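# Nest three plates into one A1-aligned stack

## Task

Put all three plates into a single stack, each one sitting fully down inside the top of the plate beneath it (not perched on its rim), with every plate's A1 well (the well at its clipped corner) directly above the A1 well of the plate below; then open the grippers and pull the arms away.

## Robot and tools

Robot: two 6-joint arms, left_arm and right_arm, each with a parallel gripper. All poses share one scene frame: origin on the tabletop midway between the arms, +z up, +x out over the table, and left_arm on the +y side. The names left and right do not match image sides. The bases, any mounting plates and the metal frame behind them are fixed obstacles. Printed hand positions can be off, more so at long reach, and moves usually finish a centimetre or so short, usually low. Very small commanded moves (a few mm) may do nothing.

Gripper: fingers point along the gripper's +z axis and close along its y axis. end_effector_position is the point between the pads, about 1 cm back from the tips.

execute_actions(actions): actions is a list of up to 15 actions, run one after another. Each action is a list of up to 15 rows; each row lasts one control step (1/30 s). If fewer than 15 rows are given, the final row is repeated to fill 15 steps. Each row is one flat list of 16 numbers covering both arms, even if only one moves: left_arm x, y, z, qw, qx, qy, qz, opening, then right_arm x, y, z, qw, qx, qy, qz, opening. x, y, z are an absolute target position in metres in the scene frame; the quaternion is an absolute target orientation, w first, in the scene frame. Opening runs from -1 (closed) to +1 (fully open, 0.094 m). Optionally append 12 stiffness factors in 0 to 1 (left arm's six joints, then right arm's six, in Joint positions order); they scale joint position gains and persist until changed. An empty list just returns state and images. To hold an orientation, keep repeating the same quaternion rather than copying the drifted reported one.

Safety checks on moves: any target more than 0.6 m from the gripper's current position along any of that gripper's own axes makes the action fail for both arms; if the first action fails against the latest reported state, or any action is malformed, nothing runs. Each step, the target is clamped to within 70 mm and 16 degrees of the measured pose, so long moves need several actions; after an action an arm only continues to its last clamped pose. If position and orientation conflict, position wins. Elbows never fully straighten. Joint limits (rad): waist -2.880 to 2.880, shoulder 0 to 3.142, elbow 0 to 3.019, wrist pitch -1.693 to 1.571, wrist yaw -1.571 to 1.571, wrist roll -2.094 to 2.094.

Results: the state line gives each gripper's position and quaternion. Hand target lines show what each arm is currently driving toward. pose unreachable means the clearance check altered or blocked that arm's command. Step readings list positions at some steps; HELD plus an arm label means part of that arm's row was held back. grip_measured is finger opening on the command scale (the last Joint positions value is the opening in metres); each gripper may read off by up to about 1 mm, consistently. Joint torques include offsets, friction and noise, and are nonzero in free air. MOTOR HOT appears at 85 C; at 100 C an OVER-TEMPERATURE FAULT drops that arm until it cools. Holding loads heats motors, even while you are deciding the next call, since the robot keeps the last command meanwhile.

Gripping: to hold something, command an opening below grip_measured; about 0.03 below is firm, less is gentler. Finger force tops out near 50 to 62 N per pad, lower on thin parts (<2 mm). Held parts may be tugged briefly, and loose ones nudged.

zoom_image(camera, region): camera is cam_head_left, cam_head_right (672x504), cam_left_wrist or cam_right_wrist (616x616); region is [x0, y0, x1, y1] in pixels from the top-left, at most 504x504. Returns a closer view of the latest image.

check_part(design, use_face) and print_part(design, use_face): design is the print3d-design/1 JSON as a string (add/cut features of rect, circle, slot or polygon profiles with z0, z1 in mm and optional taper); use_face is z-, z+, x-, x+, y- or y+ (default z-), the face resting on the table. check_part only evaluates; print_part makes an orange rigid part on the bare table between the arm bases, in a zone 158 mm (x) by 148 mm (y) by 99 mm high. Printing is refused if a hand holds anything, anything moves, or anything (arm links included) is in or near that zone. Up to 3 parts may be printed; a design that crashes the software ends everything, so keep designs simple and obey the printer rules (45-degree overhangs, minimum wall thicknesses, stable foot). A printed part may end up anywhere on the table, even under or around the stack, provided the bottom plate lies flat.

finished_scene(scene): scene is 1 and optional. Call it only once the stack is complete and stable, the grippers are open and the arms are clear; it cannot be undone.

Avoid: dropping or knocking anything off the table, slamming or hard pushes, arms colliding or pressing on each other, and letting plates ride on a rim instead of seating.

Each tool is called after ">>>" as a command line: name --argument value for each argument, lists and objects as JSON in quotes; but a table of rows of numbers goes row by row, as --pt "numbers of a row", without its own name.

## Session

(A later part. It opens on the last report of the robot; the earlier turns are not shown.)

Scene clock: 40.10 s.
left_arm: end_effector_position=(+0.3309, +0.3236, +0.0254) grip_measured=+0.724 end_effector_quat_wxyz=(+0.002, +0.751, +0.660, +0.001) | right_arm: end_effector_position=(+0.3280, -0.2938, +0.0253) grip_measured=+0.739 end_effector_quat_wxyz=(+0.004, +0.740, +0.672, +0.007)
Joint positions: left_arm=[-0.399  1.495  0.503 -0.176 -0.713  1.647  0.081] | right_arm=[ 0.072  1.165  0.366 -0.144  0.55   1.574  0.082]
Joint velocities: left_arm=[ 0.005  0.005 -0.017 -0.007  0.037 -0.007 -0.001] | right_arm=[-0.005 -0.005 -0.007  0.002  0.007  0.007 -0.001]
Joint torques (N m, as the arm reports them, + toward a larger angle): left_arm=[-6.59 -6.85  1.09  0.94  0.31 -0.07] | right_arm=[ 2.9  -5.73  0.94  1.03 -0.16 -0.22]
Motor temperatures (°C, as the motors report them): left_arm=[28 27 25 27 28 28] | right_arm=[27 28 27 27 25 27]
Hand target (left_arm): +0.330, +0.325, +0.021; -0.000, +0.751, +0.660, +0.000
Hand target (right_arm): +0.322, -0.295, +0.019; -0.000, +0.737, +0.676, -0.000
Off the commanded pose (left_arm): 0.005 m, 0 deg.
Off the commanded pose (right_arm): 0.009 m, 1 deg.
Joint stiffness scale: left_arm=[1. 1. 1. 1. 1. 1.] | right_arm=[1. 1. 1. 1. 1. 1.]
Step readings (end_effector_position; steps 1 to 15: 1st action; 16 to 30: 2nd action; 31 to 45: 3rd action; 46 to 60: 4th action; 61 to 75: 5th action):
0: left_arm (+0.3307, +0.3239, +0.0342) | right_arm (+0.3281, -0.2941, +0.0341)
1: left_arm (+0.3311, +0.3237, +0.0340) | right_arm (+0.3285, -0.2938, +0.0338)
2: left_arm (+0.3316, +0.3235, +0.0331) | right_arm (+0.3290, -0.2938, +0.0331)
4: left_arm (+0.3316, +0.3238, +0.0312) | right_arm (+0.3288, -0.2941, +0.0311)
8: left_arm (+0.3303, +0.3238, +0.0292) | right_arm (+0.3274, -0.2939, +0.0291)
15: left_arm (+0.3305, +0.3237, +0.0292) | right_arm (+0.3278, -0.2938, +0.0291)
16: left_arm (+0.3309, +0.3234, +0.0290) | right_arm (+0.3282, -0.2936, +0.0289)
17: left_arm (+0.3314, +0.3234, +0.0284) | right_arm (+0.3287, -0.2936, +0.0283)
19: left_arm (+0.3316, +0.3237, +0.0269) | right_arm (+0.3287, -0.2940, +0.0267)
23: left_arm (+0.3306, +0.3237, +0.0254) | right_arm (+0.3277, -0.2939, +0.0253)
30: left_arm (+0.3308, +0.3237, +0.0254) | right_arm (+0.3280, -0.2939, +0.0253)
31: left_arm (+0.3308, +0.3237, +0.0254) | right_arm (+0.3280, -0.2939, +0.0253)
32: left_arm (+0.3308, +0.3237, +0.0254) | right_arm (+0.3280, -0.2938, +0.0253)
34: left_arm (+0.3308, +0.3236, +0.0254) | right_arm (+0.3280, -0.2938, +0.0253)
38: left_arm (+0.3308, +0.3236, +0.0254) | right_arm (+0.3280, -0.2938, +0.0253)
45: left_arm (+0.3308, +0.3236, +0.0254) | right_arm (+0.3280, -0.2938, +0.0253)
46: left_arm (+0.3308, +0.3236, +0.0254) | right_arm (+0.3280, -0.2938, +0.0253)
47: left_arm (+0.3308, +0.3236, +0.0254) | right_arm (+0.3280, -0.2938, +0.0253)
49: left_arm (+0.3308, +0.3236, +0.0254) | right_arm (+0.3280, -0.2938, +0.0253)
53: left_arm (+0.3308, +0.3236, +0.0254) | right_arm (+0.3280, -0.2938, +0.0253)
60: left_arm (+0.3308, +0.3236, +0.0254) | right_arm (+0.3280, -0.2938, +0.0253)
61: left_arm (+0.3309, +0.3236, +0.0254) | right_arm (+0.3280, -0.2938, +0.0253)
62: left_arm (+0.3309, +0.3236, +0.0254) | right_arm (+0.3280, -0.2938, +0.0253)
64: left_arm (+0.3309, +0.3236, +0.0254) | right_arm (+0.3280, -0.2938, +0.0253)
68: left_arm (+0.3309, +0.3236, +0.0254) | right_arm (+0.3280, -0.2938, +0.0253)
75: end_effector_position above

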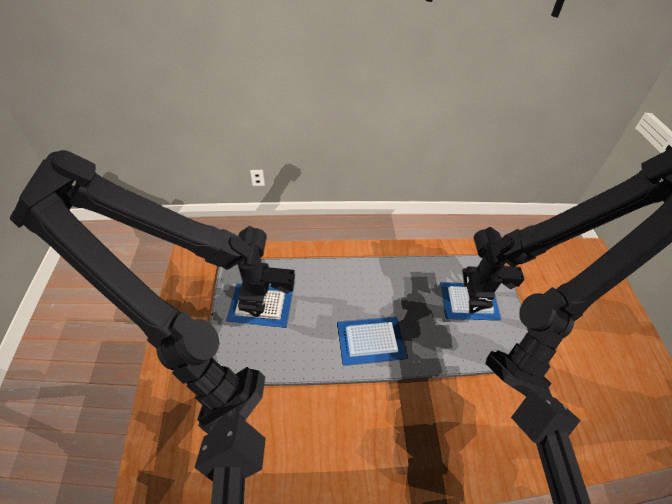

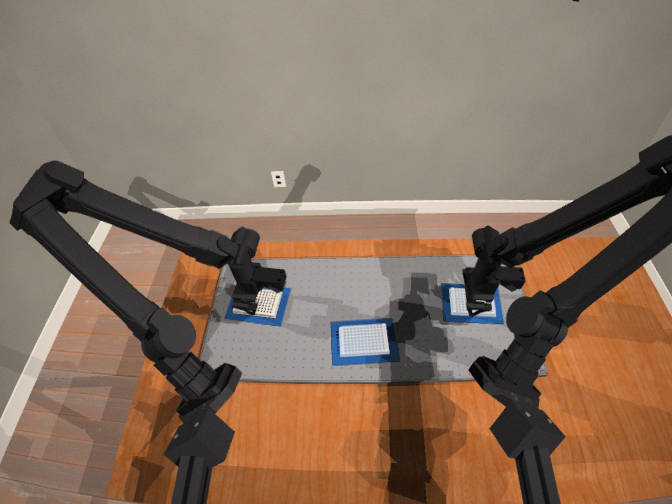

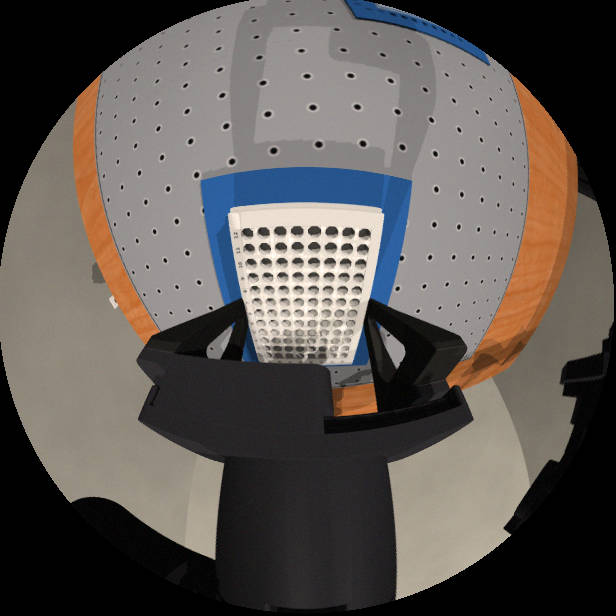

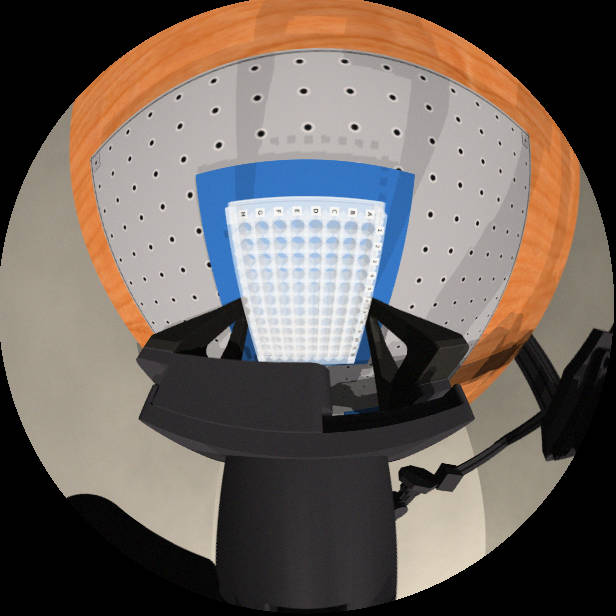

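>>> execute_actions --actions '[[[0.330,0.325,0.021,0,0.751,0.660,0,0.9,0.322,-0.295,0.04,0,0.737,0.676,0,0.7]],[[0.330,0.325,0.0165,0,0.751,0.660,0,0.9,0.322,-0.29,0.075,0,0.737,0.676,0,0.7]],[[0.330,0.325,0.0165,0,0.751,0.660,0,0.76,0.32,-0.27,0.09,0,0.5,0.866,0,0.7]],[[0.330,0.325,0.0165,0,0.751,0.660,0,0.69,0.31,-0.23,0.09,0,0.17,0.985,0,0.7]],[[0.330,0.325,0.0165,0,0.751,0.660,0,0.69,0.29,-0.18,0.09,0,-0.17,0.985,0,0.7]],[[0.330,0.325,0.03,0,0.751,0.660,0,0.69,0.27,-0.12,0.09,0,-0.5,0.866,0,0.7]],[[0.330,0.325,0.05,0,0.751,0.660,0,0.69,0.24,-0.06,0.09,0,-0.737,0.676,0,0.7]],[[0.330,0.325,0.05,0,0.751,0.660,0,0.69,0.21,-0.02,0.08,0,-0.737,0.676,0,0.7]],[[0.330,0.325,0.05,0,0.751,0.660,0,0.69,0.21,-0.02,0.08,0,-0.737,0.676,0,0.7]]]'

Scene clock: 52.03 s.
left_arm: end_effector_position=(+0.3250, +0.3272, +0.0436) grip_measured=+0.715 end_effector_quat_wxyz=(-0.006, +0.752, +0.659, -0.004) | right_arm: end_effector_position=(+0.2026, -0.0309, +0.0775) grip_measured=+0.740 end_effector_quat_wxyz=(+0.011, +0.750, -0.662, +0.004)
Joint positions: left_arm=[-0.434  1.435  0.5   -0.286 -0.731  1.593  0.081] | right_arm=[ 1.012  1.95   0.631 -0.481  0.782 -0.555  0.082]
Joint velocities: left_arm=[-0.005  0.005  0.012 -0.002  0.022  0.022 -0.001] | right_arm=[ 0.005  0.005  0.002 -0.022  0.007  0.007  0.   ]
Joint torques (N m, as the arm reports them, + toward a larger angle): left_arm=[-9.25 -8.2   2.12 -0.37  0.04 -0.28] | right_arm=[11.05 -8.45  4.92  0.77 -0.17  0.15]
Motor temperatures (°C, as the motors report them): left_arm=[28 27 25 27 28 28] | right_arm=[27 28 27 27 25 27]
Hand target (left_arm): +0.330, +0.325, +0.050; +0.000, +0.751, +0.660, +0.000
Hand target (right_arm): +0.210, -0.020, +0.080; +0.000, +0.737, -0.676, -0.000
Off the commanded pose (left_arm): 0.008 m, 1 deg.
Off the commanded pose (right_arm): 0.013 m, 3 deg.
Joint stiffness scale: left_arm=[1. 1. 1. 1. 1. 1.] | right_arm=[1. 1. 1. 1. 1. 1.]
Step readings (end_effector_position; steps 1 to 15: 1st action; 16 to 30: 2nd action; 31 to 45: 3rd action; 46 to 60: 4th action; 61 to 75: 5th action; 76 to 90: 6th action; 91 to 105: 7th action; 106 to 120: 8th action; 121 to 135: 9th action):
0: left_arm (+0.3309, +0.3236, +0.0254) | right_arm (+0.3280, -0.2938, +0.0253)
1: left_arm (+0.3309, +0.3236, +0.0254) | right_arm (+0.3265, -0.2946, +0.0259)
2: left_arm (+0.3312, +0.3236, +0.0254) | right_arm (+0.3246, -0.2954, +0.0278)
4: left_arm (+0.3316, +0.3236, +0.0254) | right_arm (+0.3228, -0.2960, +0.0324)
8: left_arm (+0.3316, +0.3236, +0.0254) | right_arm (+0.3256, -0.2973, +0.0376)
15: left_arm (+0.3316, +0.3236, +0.0254) | right_arm (+0.3247, -0.2973, +0.0377)
16: left_arm (+0.3322, +0.3233, +0.0253) | right_arm (+0.3227, -0.2990, +0.0395)
17: left_arm (+0.3325, +0.3234, +0.0251) | right_arm (+0.3195, -0.2983, +0.0446)
19: left_arm (+0.3323, +0.3233, +0.0248) | right_arm (+0.3188, -0.2926, +0.0576)
23: left_arm (+0.3323, +0.3232, +0.0248) | right_arm (+0.3213, -0.2890, +0.0728)
30: left_arm (+0.3323, +0.3232, +0.0248) | right_arm (+0.3182, -0.2896, +0.0733)
31: left_arm (+0.3323, +0.3232, +0.0248) | right_arm (+0.3173, -0.2912, +0.0743)
32: left_arm (+0.3309, +0.3231, +0.0246) | right_arm (+0.3160, -0.2897, +0.0773)
34: left_arm (+0.3306, +0.3231, +0.0246) | right_arm (+0.3144, -0.2793, +0.0842)
38: left_arm (+0.3306, +0.3231, +0.0246) | right_arm (+0.3108, -0.2685, +0.0889)
45: left_arm (+0.3306, +0.3231, +0.0246) | right_arm (+0.3101, -0.2677, +0.0887)
46: left_arm (+0.3306, +0.3231, +0.0246) | right_arm (+0.3101, -0.2681, +0.0889)
47: left_arm (+0.3306, +0.3231, +0.0246) | right_arm (+0.3097, -0.2633, +0.0899)
49: left_arm (+0.3306, +0.3231, +0.0246) | right_arm (+0.3058, -0.2455, +0.0915)
53: left_arm (+0.3306, +0.3231, +0.0246) | right_arm (+0.2957, -0.2293, +0.0875)
60: left_arm (+0.3306, +0.3231, +0.0246) | right_arm (+0.2959, -0.2283, +0.0869)
61: left_arm (+0.3306, +0.3231, +0.0246) | right_arm (+0.2956, -0.2276, +0.0873)
62: left_arm (+0.3306, +0.3231, +0.0246) | right_arm (+0.2950, -0.2207, +0.0891)
64: left_arm (+0.3306, +0.3231, +0.0246) | right_arm (+0.2888, -0.1992, +0.0920)
68: left_arm (+0.3306, +0.3231, +0.0246) | right_arm (+0.2768, -0.1813, +0.0885)
75: left_arm (+0.3306, +0.3231, +0.0246) | right_arm (+0.2762, -0.1810, +0.0879)
76: left_arm (+0.3300, +0.3235, +0.0248) | right_arm (+0.2763, -0.1784, +0.0886)
77: left_arm (+0.3297, +0.3237, +0.0252) | right_arm (+0.2753, -0.1694, +0.0903)
79: left_arm (+0.3286, +0.3243, +0.0254) | right_arm (+0.2699, -0.1443, +0.0930)
83: left_arm (+0.3277, +0.3244, +0.0254) | right_arm (+0.2611, -0.1207, +0.0894)
90: left_arm (+0.3276, +0.3244, +0.0254) | right_arm (+0.2610, -0.1205, +0.0886)
91: left_arm (+0.3261, +0.3254, +0.0264) | right_arm (+0.2601, -0.1176, +0.0891)
92: left_arm (+0.3239, +0.3263, +0.0290) | right_arm (+0.2573, -0.1091, +0.0902)
94: left_arm (+0.3229, +0.3262, +0.0356) | right_arm (+0.2478, -0.0853, +0.0922)
98: left_arm (+0.3259, +0.3267, +0.0433) | right_arm (+0.2330, -0.0609, +0.0895)
105: left_arm (+0.3250, +0.3272, +0.0436) | right_arm (+0.2319, -0.0607, +0.0888)
106: left_arm (+0.3250, +0.3272, +0.0436) | right_arm (+0.2303, -0.0589, +0.0885)
107: left_arm (+0.3250, +0.3272, +0.0436) | right_arm (+0.2272, -0.0541, +0.0876)
109: left_arm (+0.3250, +0.3272, +0.0436) | right_arm (+0.2177, -0.0416, +0.0841)
113: left_arm (+0.3250, +0.3272, +0.0436) | right_arm (+0.2028, -0.0314, +0.0778)
120: left_arm (+0.3250, +0.3272, +0.0436) | right_arm (+0.2026, -0.0309, +0.0775)
121: left_arm (+0.3250, +0.3272, +0.0436) | right_arm (+0.2026, -0.0309, +0.0775)
122: left_arm (+0.3250, +0.3272, +0.0436) | right_arm (+0.2026, -0.0309, +0.0775)
124: left_arm (+0.3250, +0.3272, +0.0436) | right_arm (+0.2026, -0.0309, +0.0775)
128: left_arm (+0.3250, +0.3272, +0.0436) | right_arm (+0.2026, -0.0309, +0.0775)
135: end_effector_position above

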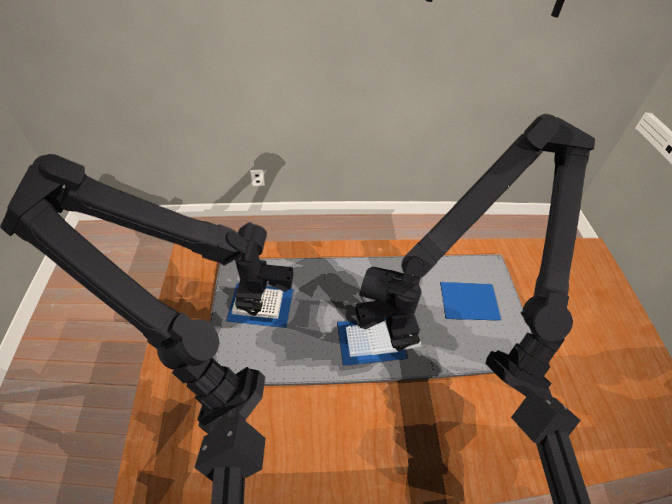

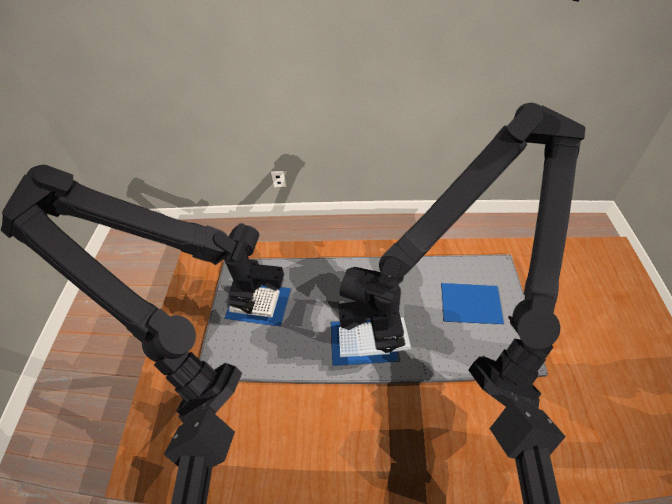

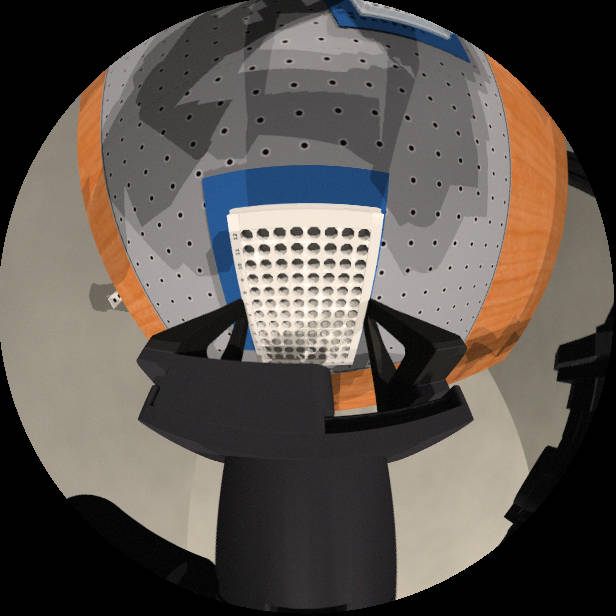

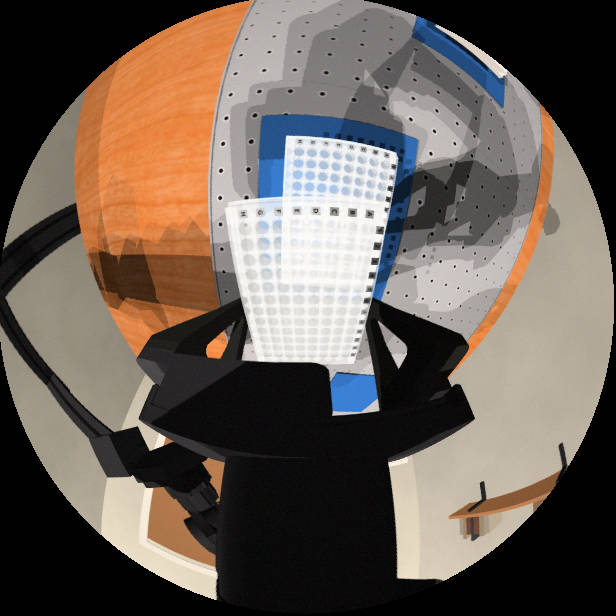

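>>> execute_actions --actions '[[[0.330,0.325,0.05,0,0.751,0.660,0,0.68,0.225,0.01,0.065,0,-0.737,0.676,0,0.7]],[[0.330,0.325,0.05,0,0.751,0.660,0,0.68,0.225,0.01,0.05,0,-0.737,0.676,0,0.7]],[[0.330,0.325,0.05,0,0.751,0.660,0,0.68,0.225,0.01,0.05,0,-0.737,0.676,0,0.7]]]'

>>> zoom_image --camera "cam_right_wrist" --region '[200, 150, 420, 370]'

Scene clock: 58.23 s.
left_arm: end_effector_position=(+0.3250, +0.3272, +0.0436) grip_measured=+0.715 end_effector_quat_wxyz=(-0.006, +0.752, +0.659, -0.004) | right_arm: end_effector_position=(+0.2246, +0.0105, +0.0591) grip_measured=+0.740 end_effector_quat_wxyz=(-0.005, +0.737, -0.676, -0.002)
Joint positions: left_arm=[-0.434  1.435  0.5   -0.286 -0.731  1.593  0.081] | right_arm=[ 0.971  2.038  0.729 -0.4    0.788 -0.609  0.082]
Joint velocities: left_arm=[-0.005 -0.005 -0.002 -0.002  0.007 -0.037 -0.   ] | right_arm=[-0.015 -0.005 -0.007  0.012 -0.037 -0.037 -0.   ]
Joint torques (N m, as the arm reports them, + toward a larger angle): left_arm=[-8.89 -7.95  2.09 -0.32  0.02 -0.28] | right_arm=[11.08 -7.83  3.5   1.04  0.06 -0.23]
Motor temperatures (°C, as the motors report them): left_arm=[28 27 25 27 28 28] | right_arm=[28 28 27 27 25 27]
Hand target (left_arm): +0.330, +0.325, +0.050; +0.000, +0.751, +0.660, +0.000
Hand target (right_arm): +0.225, +0.010, +0.050; +0.000, +0.737, -0.676, +0.000
Off the commanded pose (left_arm): 0.008 m, 1 deg.
Off the commanded pose (right_arm): 0.009 m, 1 deg.
Joint stiffness scale: left_arm=[1. 1. 1. 1. 1. 1.] | right_arm=[1. 1. 1. 1. 1. 1.]
Step readings (end_effector_position; steps 1 to 15: 1st action; 16 to 30: 2nd action; 31 to 45: 3rd action):
0: left_arm (+0.3250, +0.3272, +0.0436) | right_arm (+0.2026, -0.0309, +0.0775)
1: left_arm (+0.3250, +0.3272, +0.0436) | right_arm (+0.2035, -0.0290, +0.0773)
2: left_arm (+0.3250, +0.3272, +0.0436) | right_arm (+0.2051, -0.0250, +0.0765)
4: left_arm (+0.3250, +0.3272, +0.0436) | right_arm (+0.2106, -0.0117, +0.0746)
8: left_arm (+0.3250, +0.3272, +0.0436) | right_arm (+0.2211, +0.0083, +0.0740)
15: left_arm (+0.3250, +0.3272, +0.0436) | right_arm (+0.2222, +0.0097, +0.0742)
16: left_arm (+0.3250, +0.3272, +0.0436) | right_arm (+0.2229, +0.0104, +0.0734)
17: left_arm (+0.3250, +0.3272, +0.0436) | right_arm (+0.2240, +0.0119, +0.0717)
19: left_arm (+0.3250, +0.3272, +0.0436) | right_arm (+0.2253, +0.0127, +0.0667)
23: left_arm (+0.3250, +0.3272, +0.0436) | right_arm (+0.2245, +0.0101, +0.0594)
30: left_arm (+0.3250, +0.3272, +0.0436) | right_arm (+0.2246, +0.0105, +0.0591)
31: left_arm (+0.3250, +0.3272, +0.0436) | right_arm (+0.2246, +0.0105, +0.0591)
32: left_arm (+0.3250, +0.3272, +0.0436) | right_arm (+0.2246, +0.0105, +0.0591)
34: left_arm (+0.3250, +0.3272, +0.0436) | right_arm (+0.2246, +0.0105, +0.0591)
38: left_arm (+0.3250, +0.3272, +0.0436) | right_arm (+0.2246, +0.0105, +0.0591)
45: end_effector_position above

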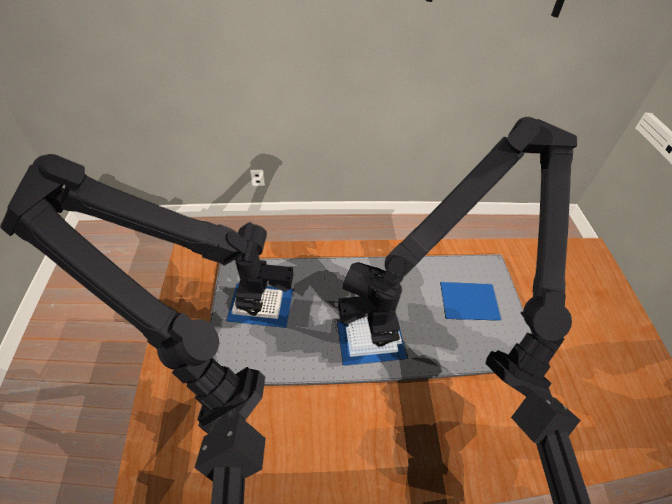

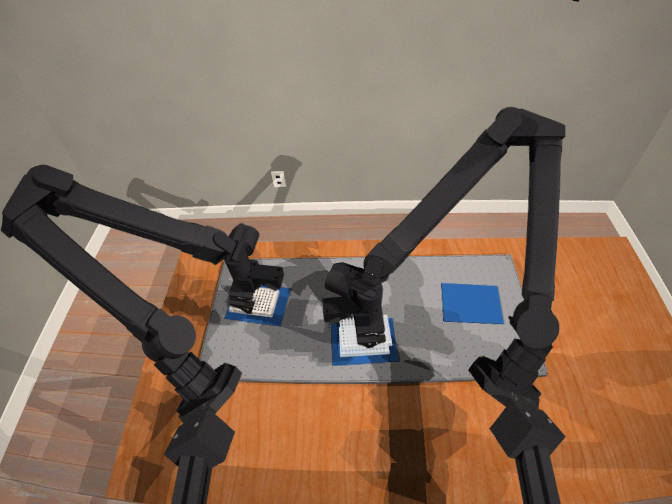

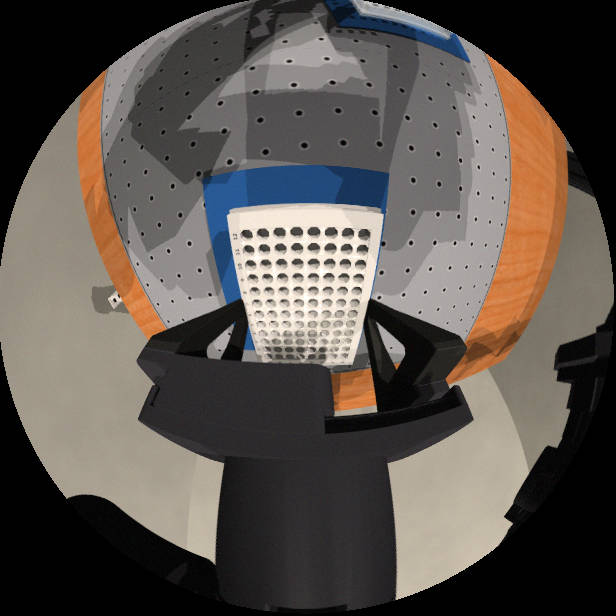

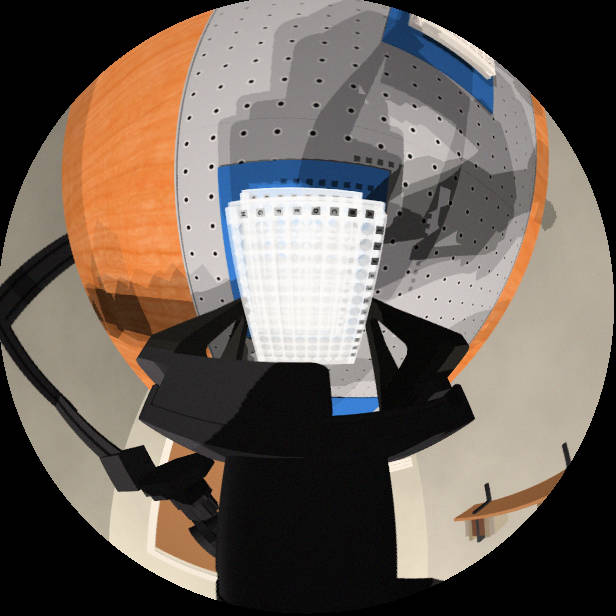

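Region (200, 150, 420, 370) of cam_right_wrist's 616x616 image, scaled by 2.291, with more detail than that image has.

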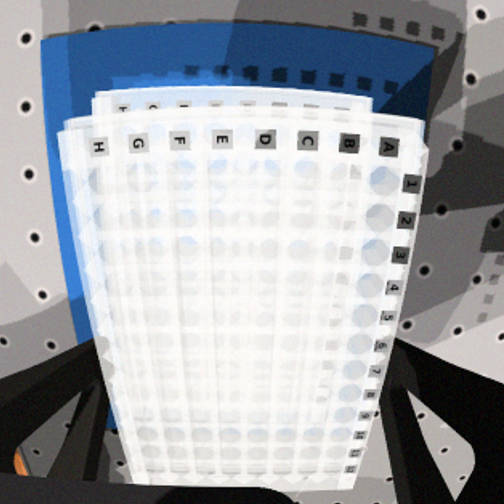

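>>> execute_actions --actions '[[[0.330,0.325,0.05,0,0.751,0.660,0,0.68,0.2215,0.011,0.043,0,-0.735,0.678,0,0.7]],[[0.330,0.325,0.05,0,0.751,0.660,0,0.68,0.2215,0.011,0.036,0,-0.735,0.678,0,0.7]],[[0.330,0.325,0.05,0,0.751,0.660,0,0.68,0.2215,0.011,0.036,0,-0.735,0.678,0,0.7]]]'

>>> zoom_image --camera "cam_right_wrist" --region '[210, 170, 400, 330]'

>>> zoom_image --camera "cam_head_left" --region '[330, 305, 420, 370]'

Scene clock: 64.87 s.
left_arm: end_effector_position=(+0.3250, +0.3272, +0.0436) grip_measured=+0.715 end_effector_quat_wxyz=(-0.006, +0.752, +0.659, -0.004) | right_arm: end_effector_position=(+0.2232, +0.0146, +0.0471) grip_measured=+0.740 end_effector_quat_wxyz=(-0.009, +0.734, -0.679, -0.003)
Joint positions: left_arm=[-0.434  1.435  0.5   -0.286 -0.731  1.593  0.081] | right_arm=[ 0.953  2.07   0.729 -0.339  0.79  -0.634  0.082]
Joint velocities: left_arm=[-0.015 -0.015 -0.007 -0.012  0.051  0.066  0.001] | right_arm=[-0.005 -0.015  0.007 -0.002 -0.081  0.037 -0.001]
Joint torques (N m, as the arm reports them, + toward a larger angle): left_arm=[-8.86 -7.96  2.2  -0.29  0.03 -0.28] | right_arm=[10.71 -7.69  2.71  1.09  0.09 -0.21]
Motor temperatures (°C, as the motors report them): left_arm=[28 27 25 27 28 28] | right_arm=[28 28 27 27 25 27]
Hand target (left_arm): +0.330, +0.325, +0.050; +0.000, +0.751, +0.660, +0.000
Hand target (right_arm): +0.221, +0.011, +0.036; +0.000, +0.735, -0.678, +0.000
Off the commanded pose (left_arm): 0.008 m, 1 deg.
Off the commanded pose (right_arm): 0.012 m, 1 deg.
Joint stiffness scale: left_arm=[1. 1. 1. 1. 1. 1.] | right_arm=[1. 1. 1. 1. 1. 1.]
Step readings (end_effector_position; steps 1 to 15: 1st action; 16 to 30: 2nd action; 31 to 45: 3rd action):
0: left_arm (+0.3250, +0.3272, +0.0436) | right_arm (+0.2246, +0.0105, +0.0591)
1: left_arm (+0.3250, +0.3272, +0.0436) | right_arm (+0.2247, +0.0111, +0.0588)
2: left_arm (+0.3250, +0.3272, +0.0436) | right_arm (+0.2249, +0.0123, +0.0582)
4: left_arm (+0.3250, +0.3272, +0.0436) | right_arm (+0.2241, +0.0140, +0.0567)
8: left_arm (+0.3250, +0.3272, +0.0436) | right_arm (+0.2217, +0.0141, +0.0545)
15: left_arm (+0.3250, +0.3272, +0.0436) | right_arm (+0.2216, +0.0142, +0.0542)
16: left_arm (+0.3250, +0.3272, +0.0436) | right_arm (+0.2220, +0.0146, +0.0540)
17: left_arm (+0.3250, +0.3272, +0.0436) | right_arm (+0.2225, +0.0154, +0.0531)
19: left_arm (+0.3250, +0.3272, +0.0436) | right_arm (+0.2234, +0.0157, +0.0506)
23: left_arm (+0.3250, +0.3272, +0.0436) | right_arm (+0.2232, +0.0144, +0.0474)
30: left_arm (+0.3250, +0.3272, +0.0436) | right_arm (+0.2232, +0.0146, +0.0471)
31: left_arm (+0.3250, +0.3272, +0.0436) | right_arm (+0.2232, +0.0146, +0.0471)
32: left_arm (+0.3250, +0.3272, +0.0436) | right_arm (+0.2232, +0.0146, +0.0471)
34: left_arm (+0.3250, +0.3272, +0.0436) | right_arm (+0.2232, +0.0146, +0.0471)
38: left_arm (+0.3250, +0.3272, +0.0436) | right_arm (+0.2232, +0.0146, +0.0471)
45: end_effector_position above

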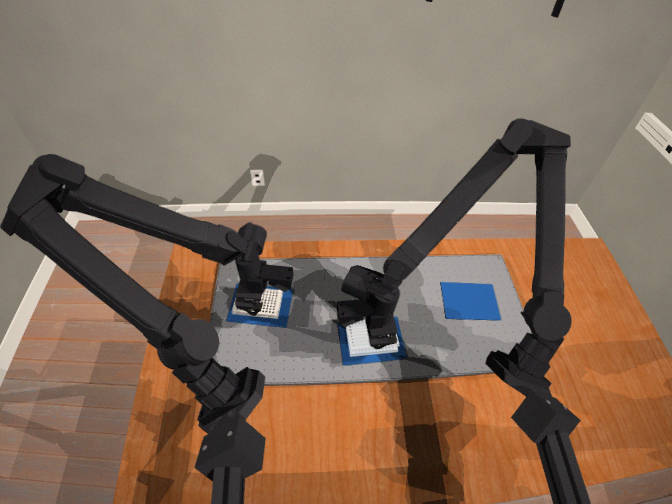

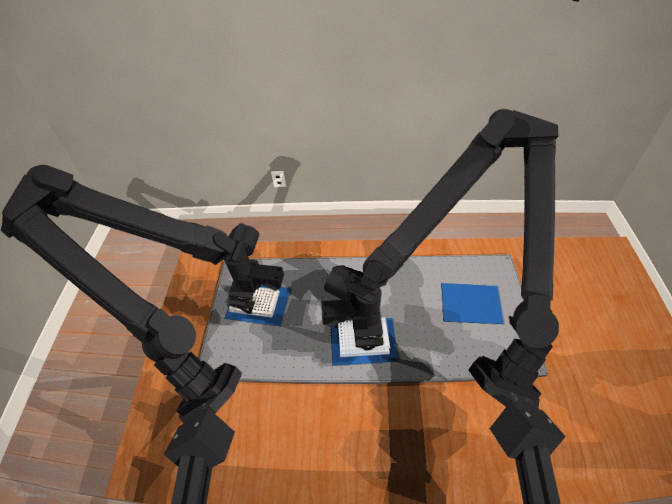

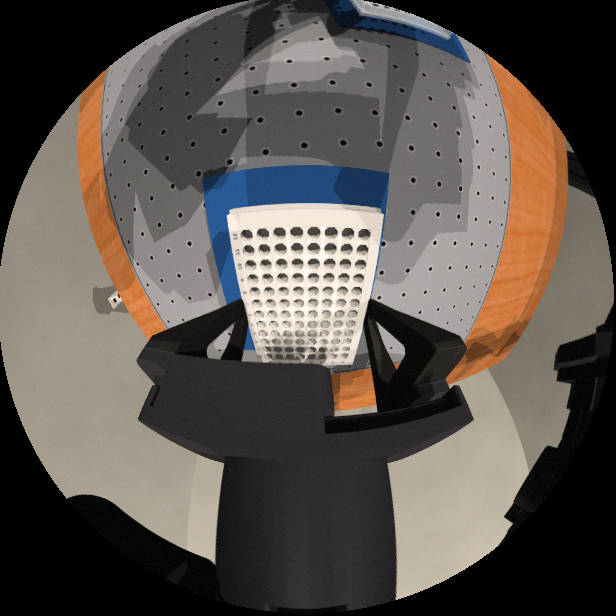

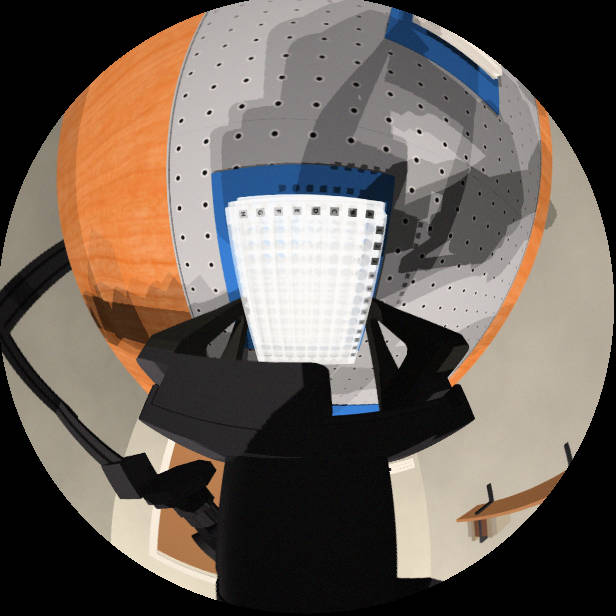

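Region (210, 170, 400, 330) of cam_right_wrist's 616x616 image, scaled by 2.653, with more detail than that image has; it fills the top 424 rows of this view, and the rest is white.

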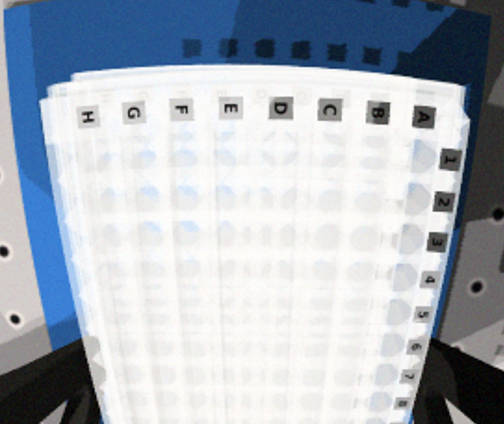

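Region (330, 305, 420, 370) of cam_head_left's 672x504 image, scaled by 5.600, with more detail than that image has.

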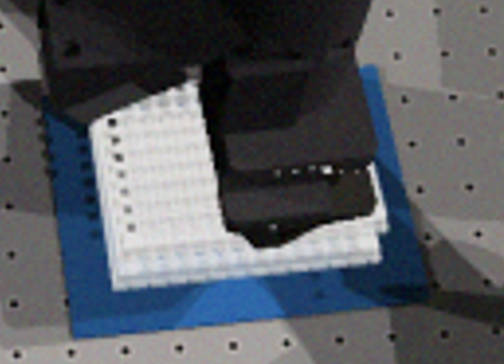

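>>> execute_actions --actions '[[[0.330,0.325,0.05,0,0.751,0.660,0,0.68,0.2175,0.011,0.032,0,-0.729,0.685,0,0.7]],[[0.330,0.325,0.05,0,0.751,0.660,0,0.68,0.2175,0.011,0.032,0,-0.729,0.685,0,0.7]]]'

>>> zoom_image --camera "cam_right_wrist" --region '[210, 170, 400, 330]'

>>> zoom_image --camera "cam_head_left" --region '[330, 305, 420, 370]'

Scene clock: 72.43 s.
left_arm: end_effector_position=(+0.3250, +0.3272, +0.0436) grip_measured=+0.715 end_effector_quat_wxyz=(-0.006, +0.752, +0.659, -0.004) | right_arm: end_effector_position=(+0.2206, +0.0168, +0.0437) grip_measured=+0.740 end_effector_quat_wxyz=(-0.011, +0.733, -0.681, -0.003)
Joint positions: left_arm=[-0.434  1.435  0.5   -0.286 -0.731  1.593  0.081] | right_arm=[ 0.953  2.085  0.729 -0.319  0.79  -0.634  0.082]
Joint velocities: left_arm=[ 0.005  0.005 -0.002  0.017  0.081 -0.022  0.001] | right_arm=[-0.015 -0.024 -0.012  0.017  0.007 -0.022 -0.002]
Joint torques (N m, as the arm reports them, + toward a larger angle): left_arm=[-8.9  -8.    2.07 -0.25  0.04 -0.29] | right_arm=[10.87 -7.77  2.31  1.07  0.1  -0.05]
Motor temperatures (°C, as the motors report them): left_arm=[28 27 25 27 28 28] | right_arm=[28 28 27 27 25 27]
Hand target (left_arm): +0.330, +0.325, +0.050; +0.000, +0.751, +0.660, +0.000
Hand target (right_arm): +0.217, +0.011, +0.033; +0.000, +0.729, -0.685, +0.000
Off the commanded pose (left_arm): 0.008 m, 1 deg.
Off the commanded pose (right_arm): 0.013 m, 1 deg.
Joint stiffness scale: left_arm=[1. 1. 1. 1. 1. 1.] | right_arm=[1. 1. 1. 1. 1. 1.]
Step readings (end_effector_position; steps 1 to 15: 1st action; 16 to 30: 2nd action):
0: left_arm (+0.3250, +0.3272, +0.0436) | right_arm (+0.2232, +0.0146, +0.0471)
1: left_arm (+0.3250, +0.3272, +0.0436) | right_arm (+0.2233, +0.0149, +0.0469)
2: left_arm (+0.3250, +0.3272, +0.0436) | right_arm (+0.2234, +0.0158, +0.0466)
4: left_arm (+0.3250, +0.3272, +0.0436) | right_arm (+0.2226, +0.0168, +0.0454)
8: left_arm (+0.3250, +0.3272, +0.0436) | right_arm (+0.2207, +0.0167, +0.0439)
15: left_arm (+0.3250, +0.3272, +0.0436) | right_arm (+0.2206, +0.0168, +0.0437)
16: left_arm (+0.3250, +0.3272, +0.0436) | right_arm (+0.2206, +0.0168, +0.0437)
17: left_arm (+0.3250, +0.3272, +0.0436) | right_arm (+0.2206, +0.0168, +0.0437)
19: left_arm (+0.3250, +0.3272, +0.0436) | right_arm (+0.2206, +0.0168, +0.0437)
23: left_arm (+0.3250, +0.3272, +0.0436) | right_arm (+0.2206, +0.0168, +0.0437)
30: end_effector_position above

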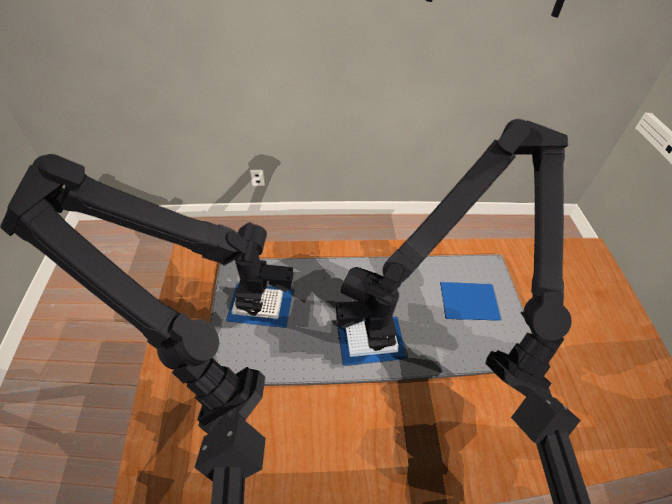

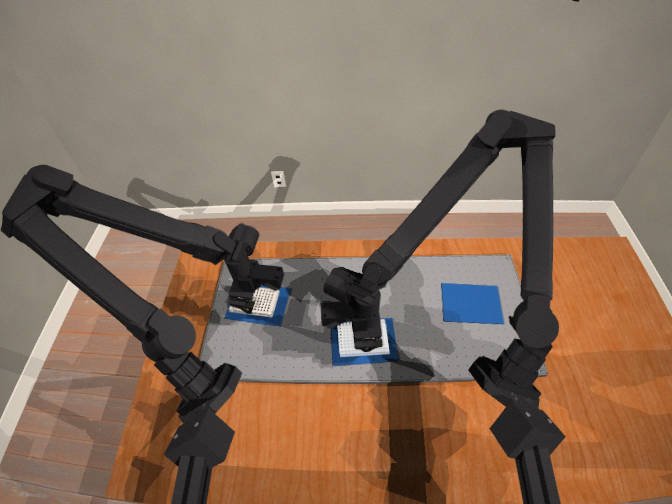

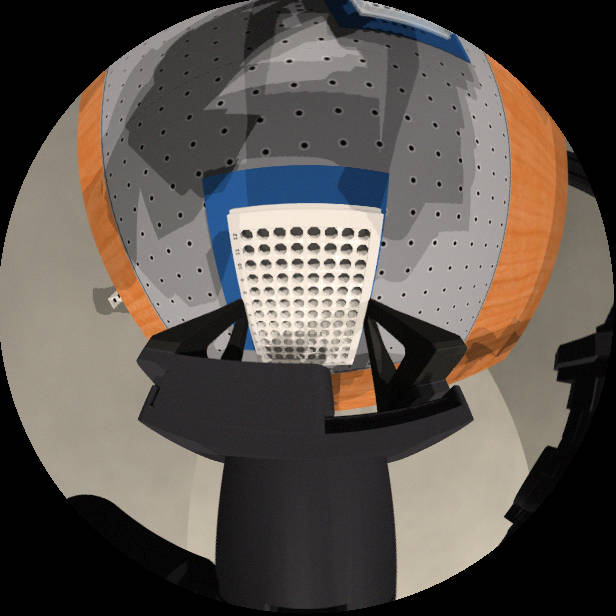

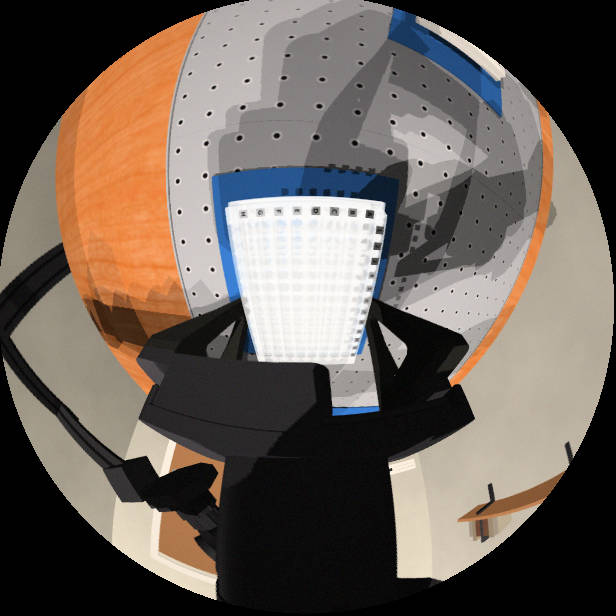

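Region (210, 170, 400, 330) of cam_right_wrist's 616x616 image, scaled by 2.653, with more detail than that image has; it fills the top 424 rows of this view, and the rest is white.

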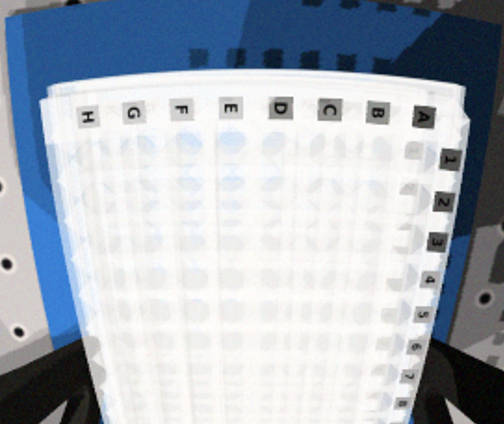

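Region (330, 305, 420, 370) of cam_head_left's 672x504 image, scaled by 5.600, with more detail than that image has.

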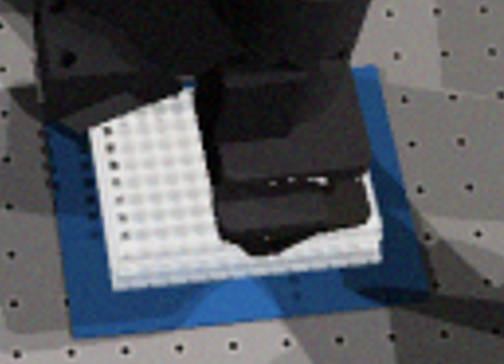

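>>> execute_actions --actions '[[[0.330,0.325,0.05,0,0.751,0.660,0,0.68,0.2165,0.008,0.0305,0,-0.722,0.692,0,0.7]],[[0.330,0.325,0.05,0,0.751,0.660,0,0.68,0.2165,0.008,0.0305,0,-0.722,0.692,0,0.7]]]'

>>> zoom_image --camera "cam_right_wrist" --region '[210, 170, 400, 360]'

>>> zoom_image --camera "cam_head_left" --region '[330, 305, 420, 370]'

Scene clock: 79.27 s.
left_arm: end_effector_position=(+0.3250, +0.3272, +0.0436) grip_measured=+0.715 end_effector_quat_wxyz=(-0.006, +0.752, +0.659, -0.004) | right_arm: end_effector_position=(+0.2207, +0.0165, +0.0428) grip_measured=+0.740 end_effector_quat_wxyz=(-0.013, +0.730, -0.683, -0.003)
Joint positions: left_arm=[-0.434  1.435  0.5   -0.286 -0.731  1.593  0.081] | right_arm=[ 0.95   2.085  0.724 -0.307  0.79  -0.634  0.082]
Joint velocities: left_arm=[-0.005 -0.005 -0.002  0.002 -0.022 -0.051  0.   ] | right_arm=[-0.015 -0.015  0.022 -0.012 -0.037  0.022  0.001]
Joint torques (N m, as the arm reports them, + toward a larger angle): left_arm=[-9.38 -7.57  2.11 -0.3   0.05 -0.26] | right_arm=[10.52 -8.22  1.77  1.13  0.1   0.13]
Motor temperatures (°C, as the motors report them): left_arm=[28 27 25 27 28 28] | right_arm=[28 28 27 27 25 27]
Hand target (left_arm): +0.330, +0.325, +0.050; +0.000, +0.751, +0.660, +0.000
Hand target (right_arm): +0.216, +0.008, +0.031; +0.000, +0.722, -0.692, +0.000
Off the commanded pose (left_arm): 0.008 m, 1 deg.
Off the commanded pose (right_arm): 0.016 m, 2 deg.
Joint stiffness scale: left_arm=[1. 1. 1. 1. 1. 1.] | right_arm=[1. 1. 1. 1. 1. 1.]
Step readings (end_effector_position; steps 1 to 15: 1st action; 16 to 30: 2nd action):
0: left_arm (+0.3250, +0.3272, +0.0436) | right_arm (+0.2206, +0.0168, +0.0437)
1: left_arm (+0.3250, +0.3272, +0.0436) | right_arm (+0.2207, +0.0170, +0.0437)
2: left_arm (+0.3250, +0.3272, +0.0436) | right_arm (+0.2209, +0.0171, +0.0435)
4: left_arm (+0.3250, +0.3272, +0.0436) | right_arm (+0.2208, +0.0170, +0.0432)
8: left_arm (+0.3250, +0.3272, +0.0436) | right_arm (+0.2206, +0.0163, +0.0428)
15: left_arm (+0.3250, +0.3272, +0.0436) | right_arm (+0.2206, +0.0165, +0.0428)
16: left_arm (+0.3250, +0.3272, +0.0436) | right_arm (+0.2206, +0.0165, +0.0428)
17: left_arm (+0.3250, +0.3272, +0.0436) | right_arm (+0.2206, +0.0165, +0.0428)
19: left_arm (+0.3250, +0.3272, +0.0436) | right_arm (+0.2207, +0.0165, +0.0428)
23: left_arm (+0.3250, +0.3272, +0.0436) | right_arm (+0.2207, +0.0165, +0.0428)
30: end_effector_position above

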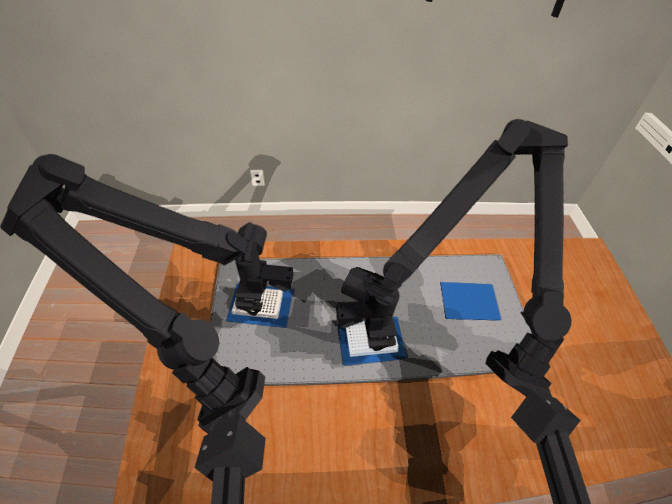

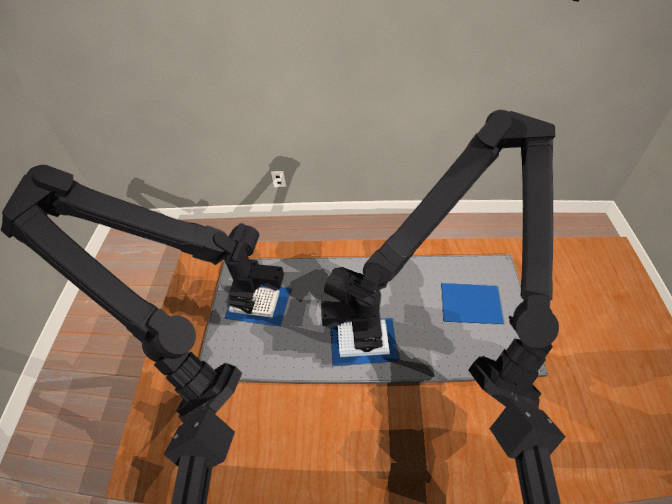

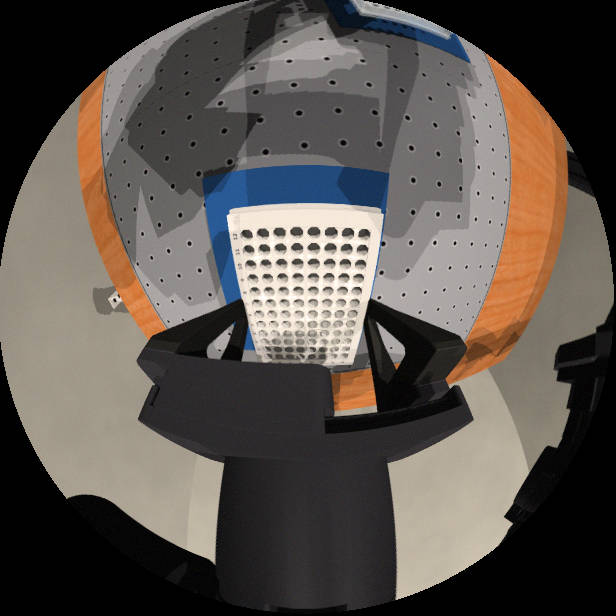

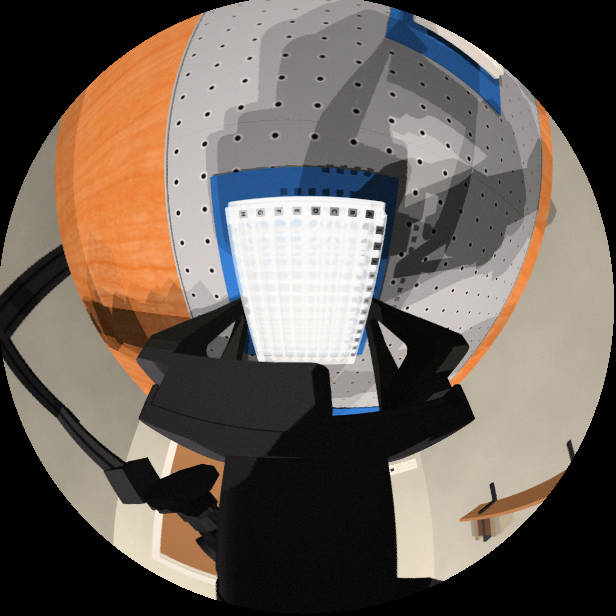

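Region (210, 170, 400, 360) of cam_right_wrist's 616x616 image, scaled by 2.653, with more detail than that image has.

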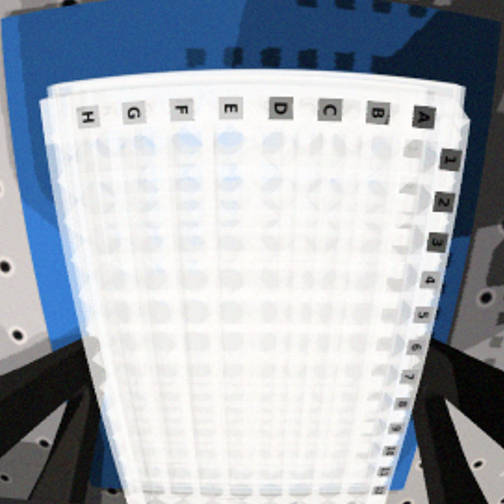

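Region (330, 305, 420, 370) of cam_head_left's 672x504 image, scaled by 5.600, with more detail than that image has.

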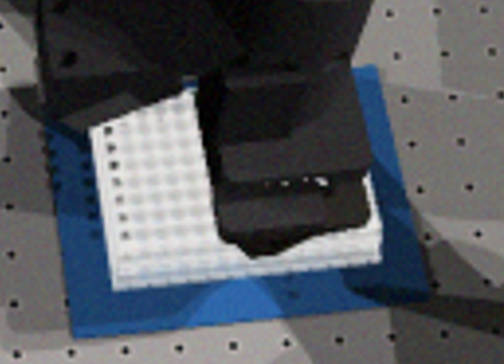

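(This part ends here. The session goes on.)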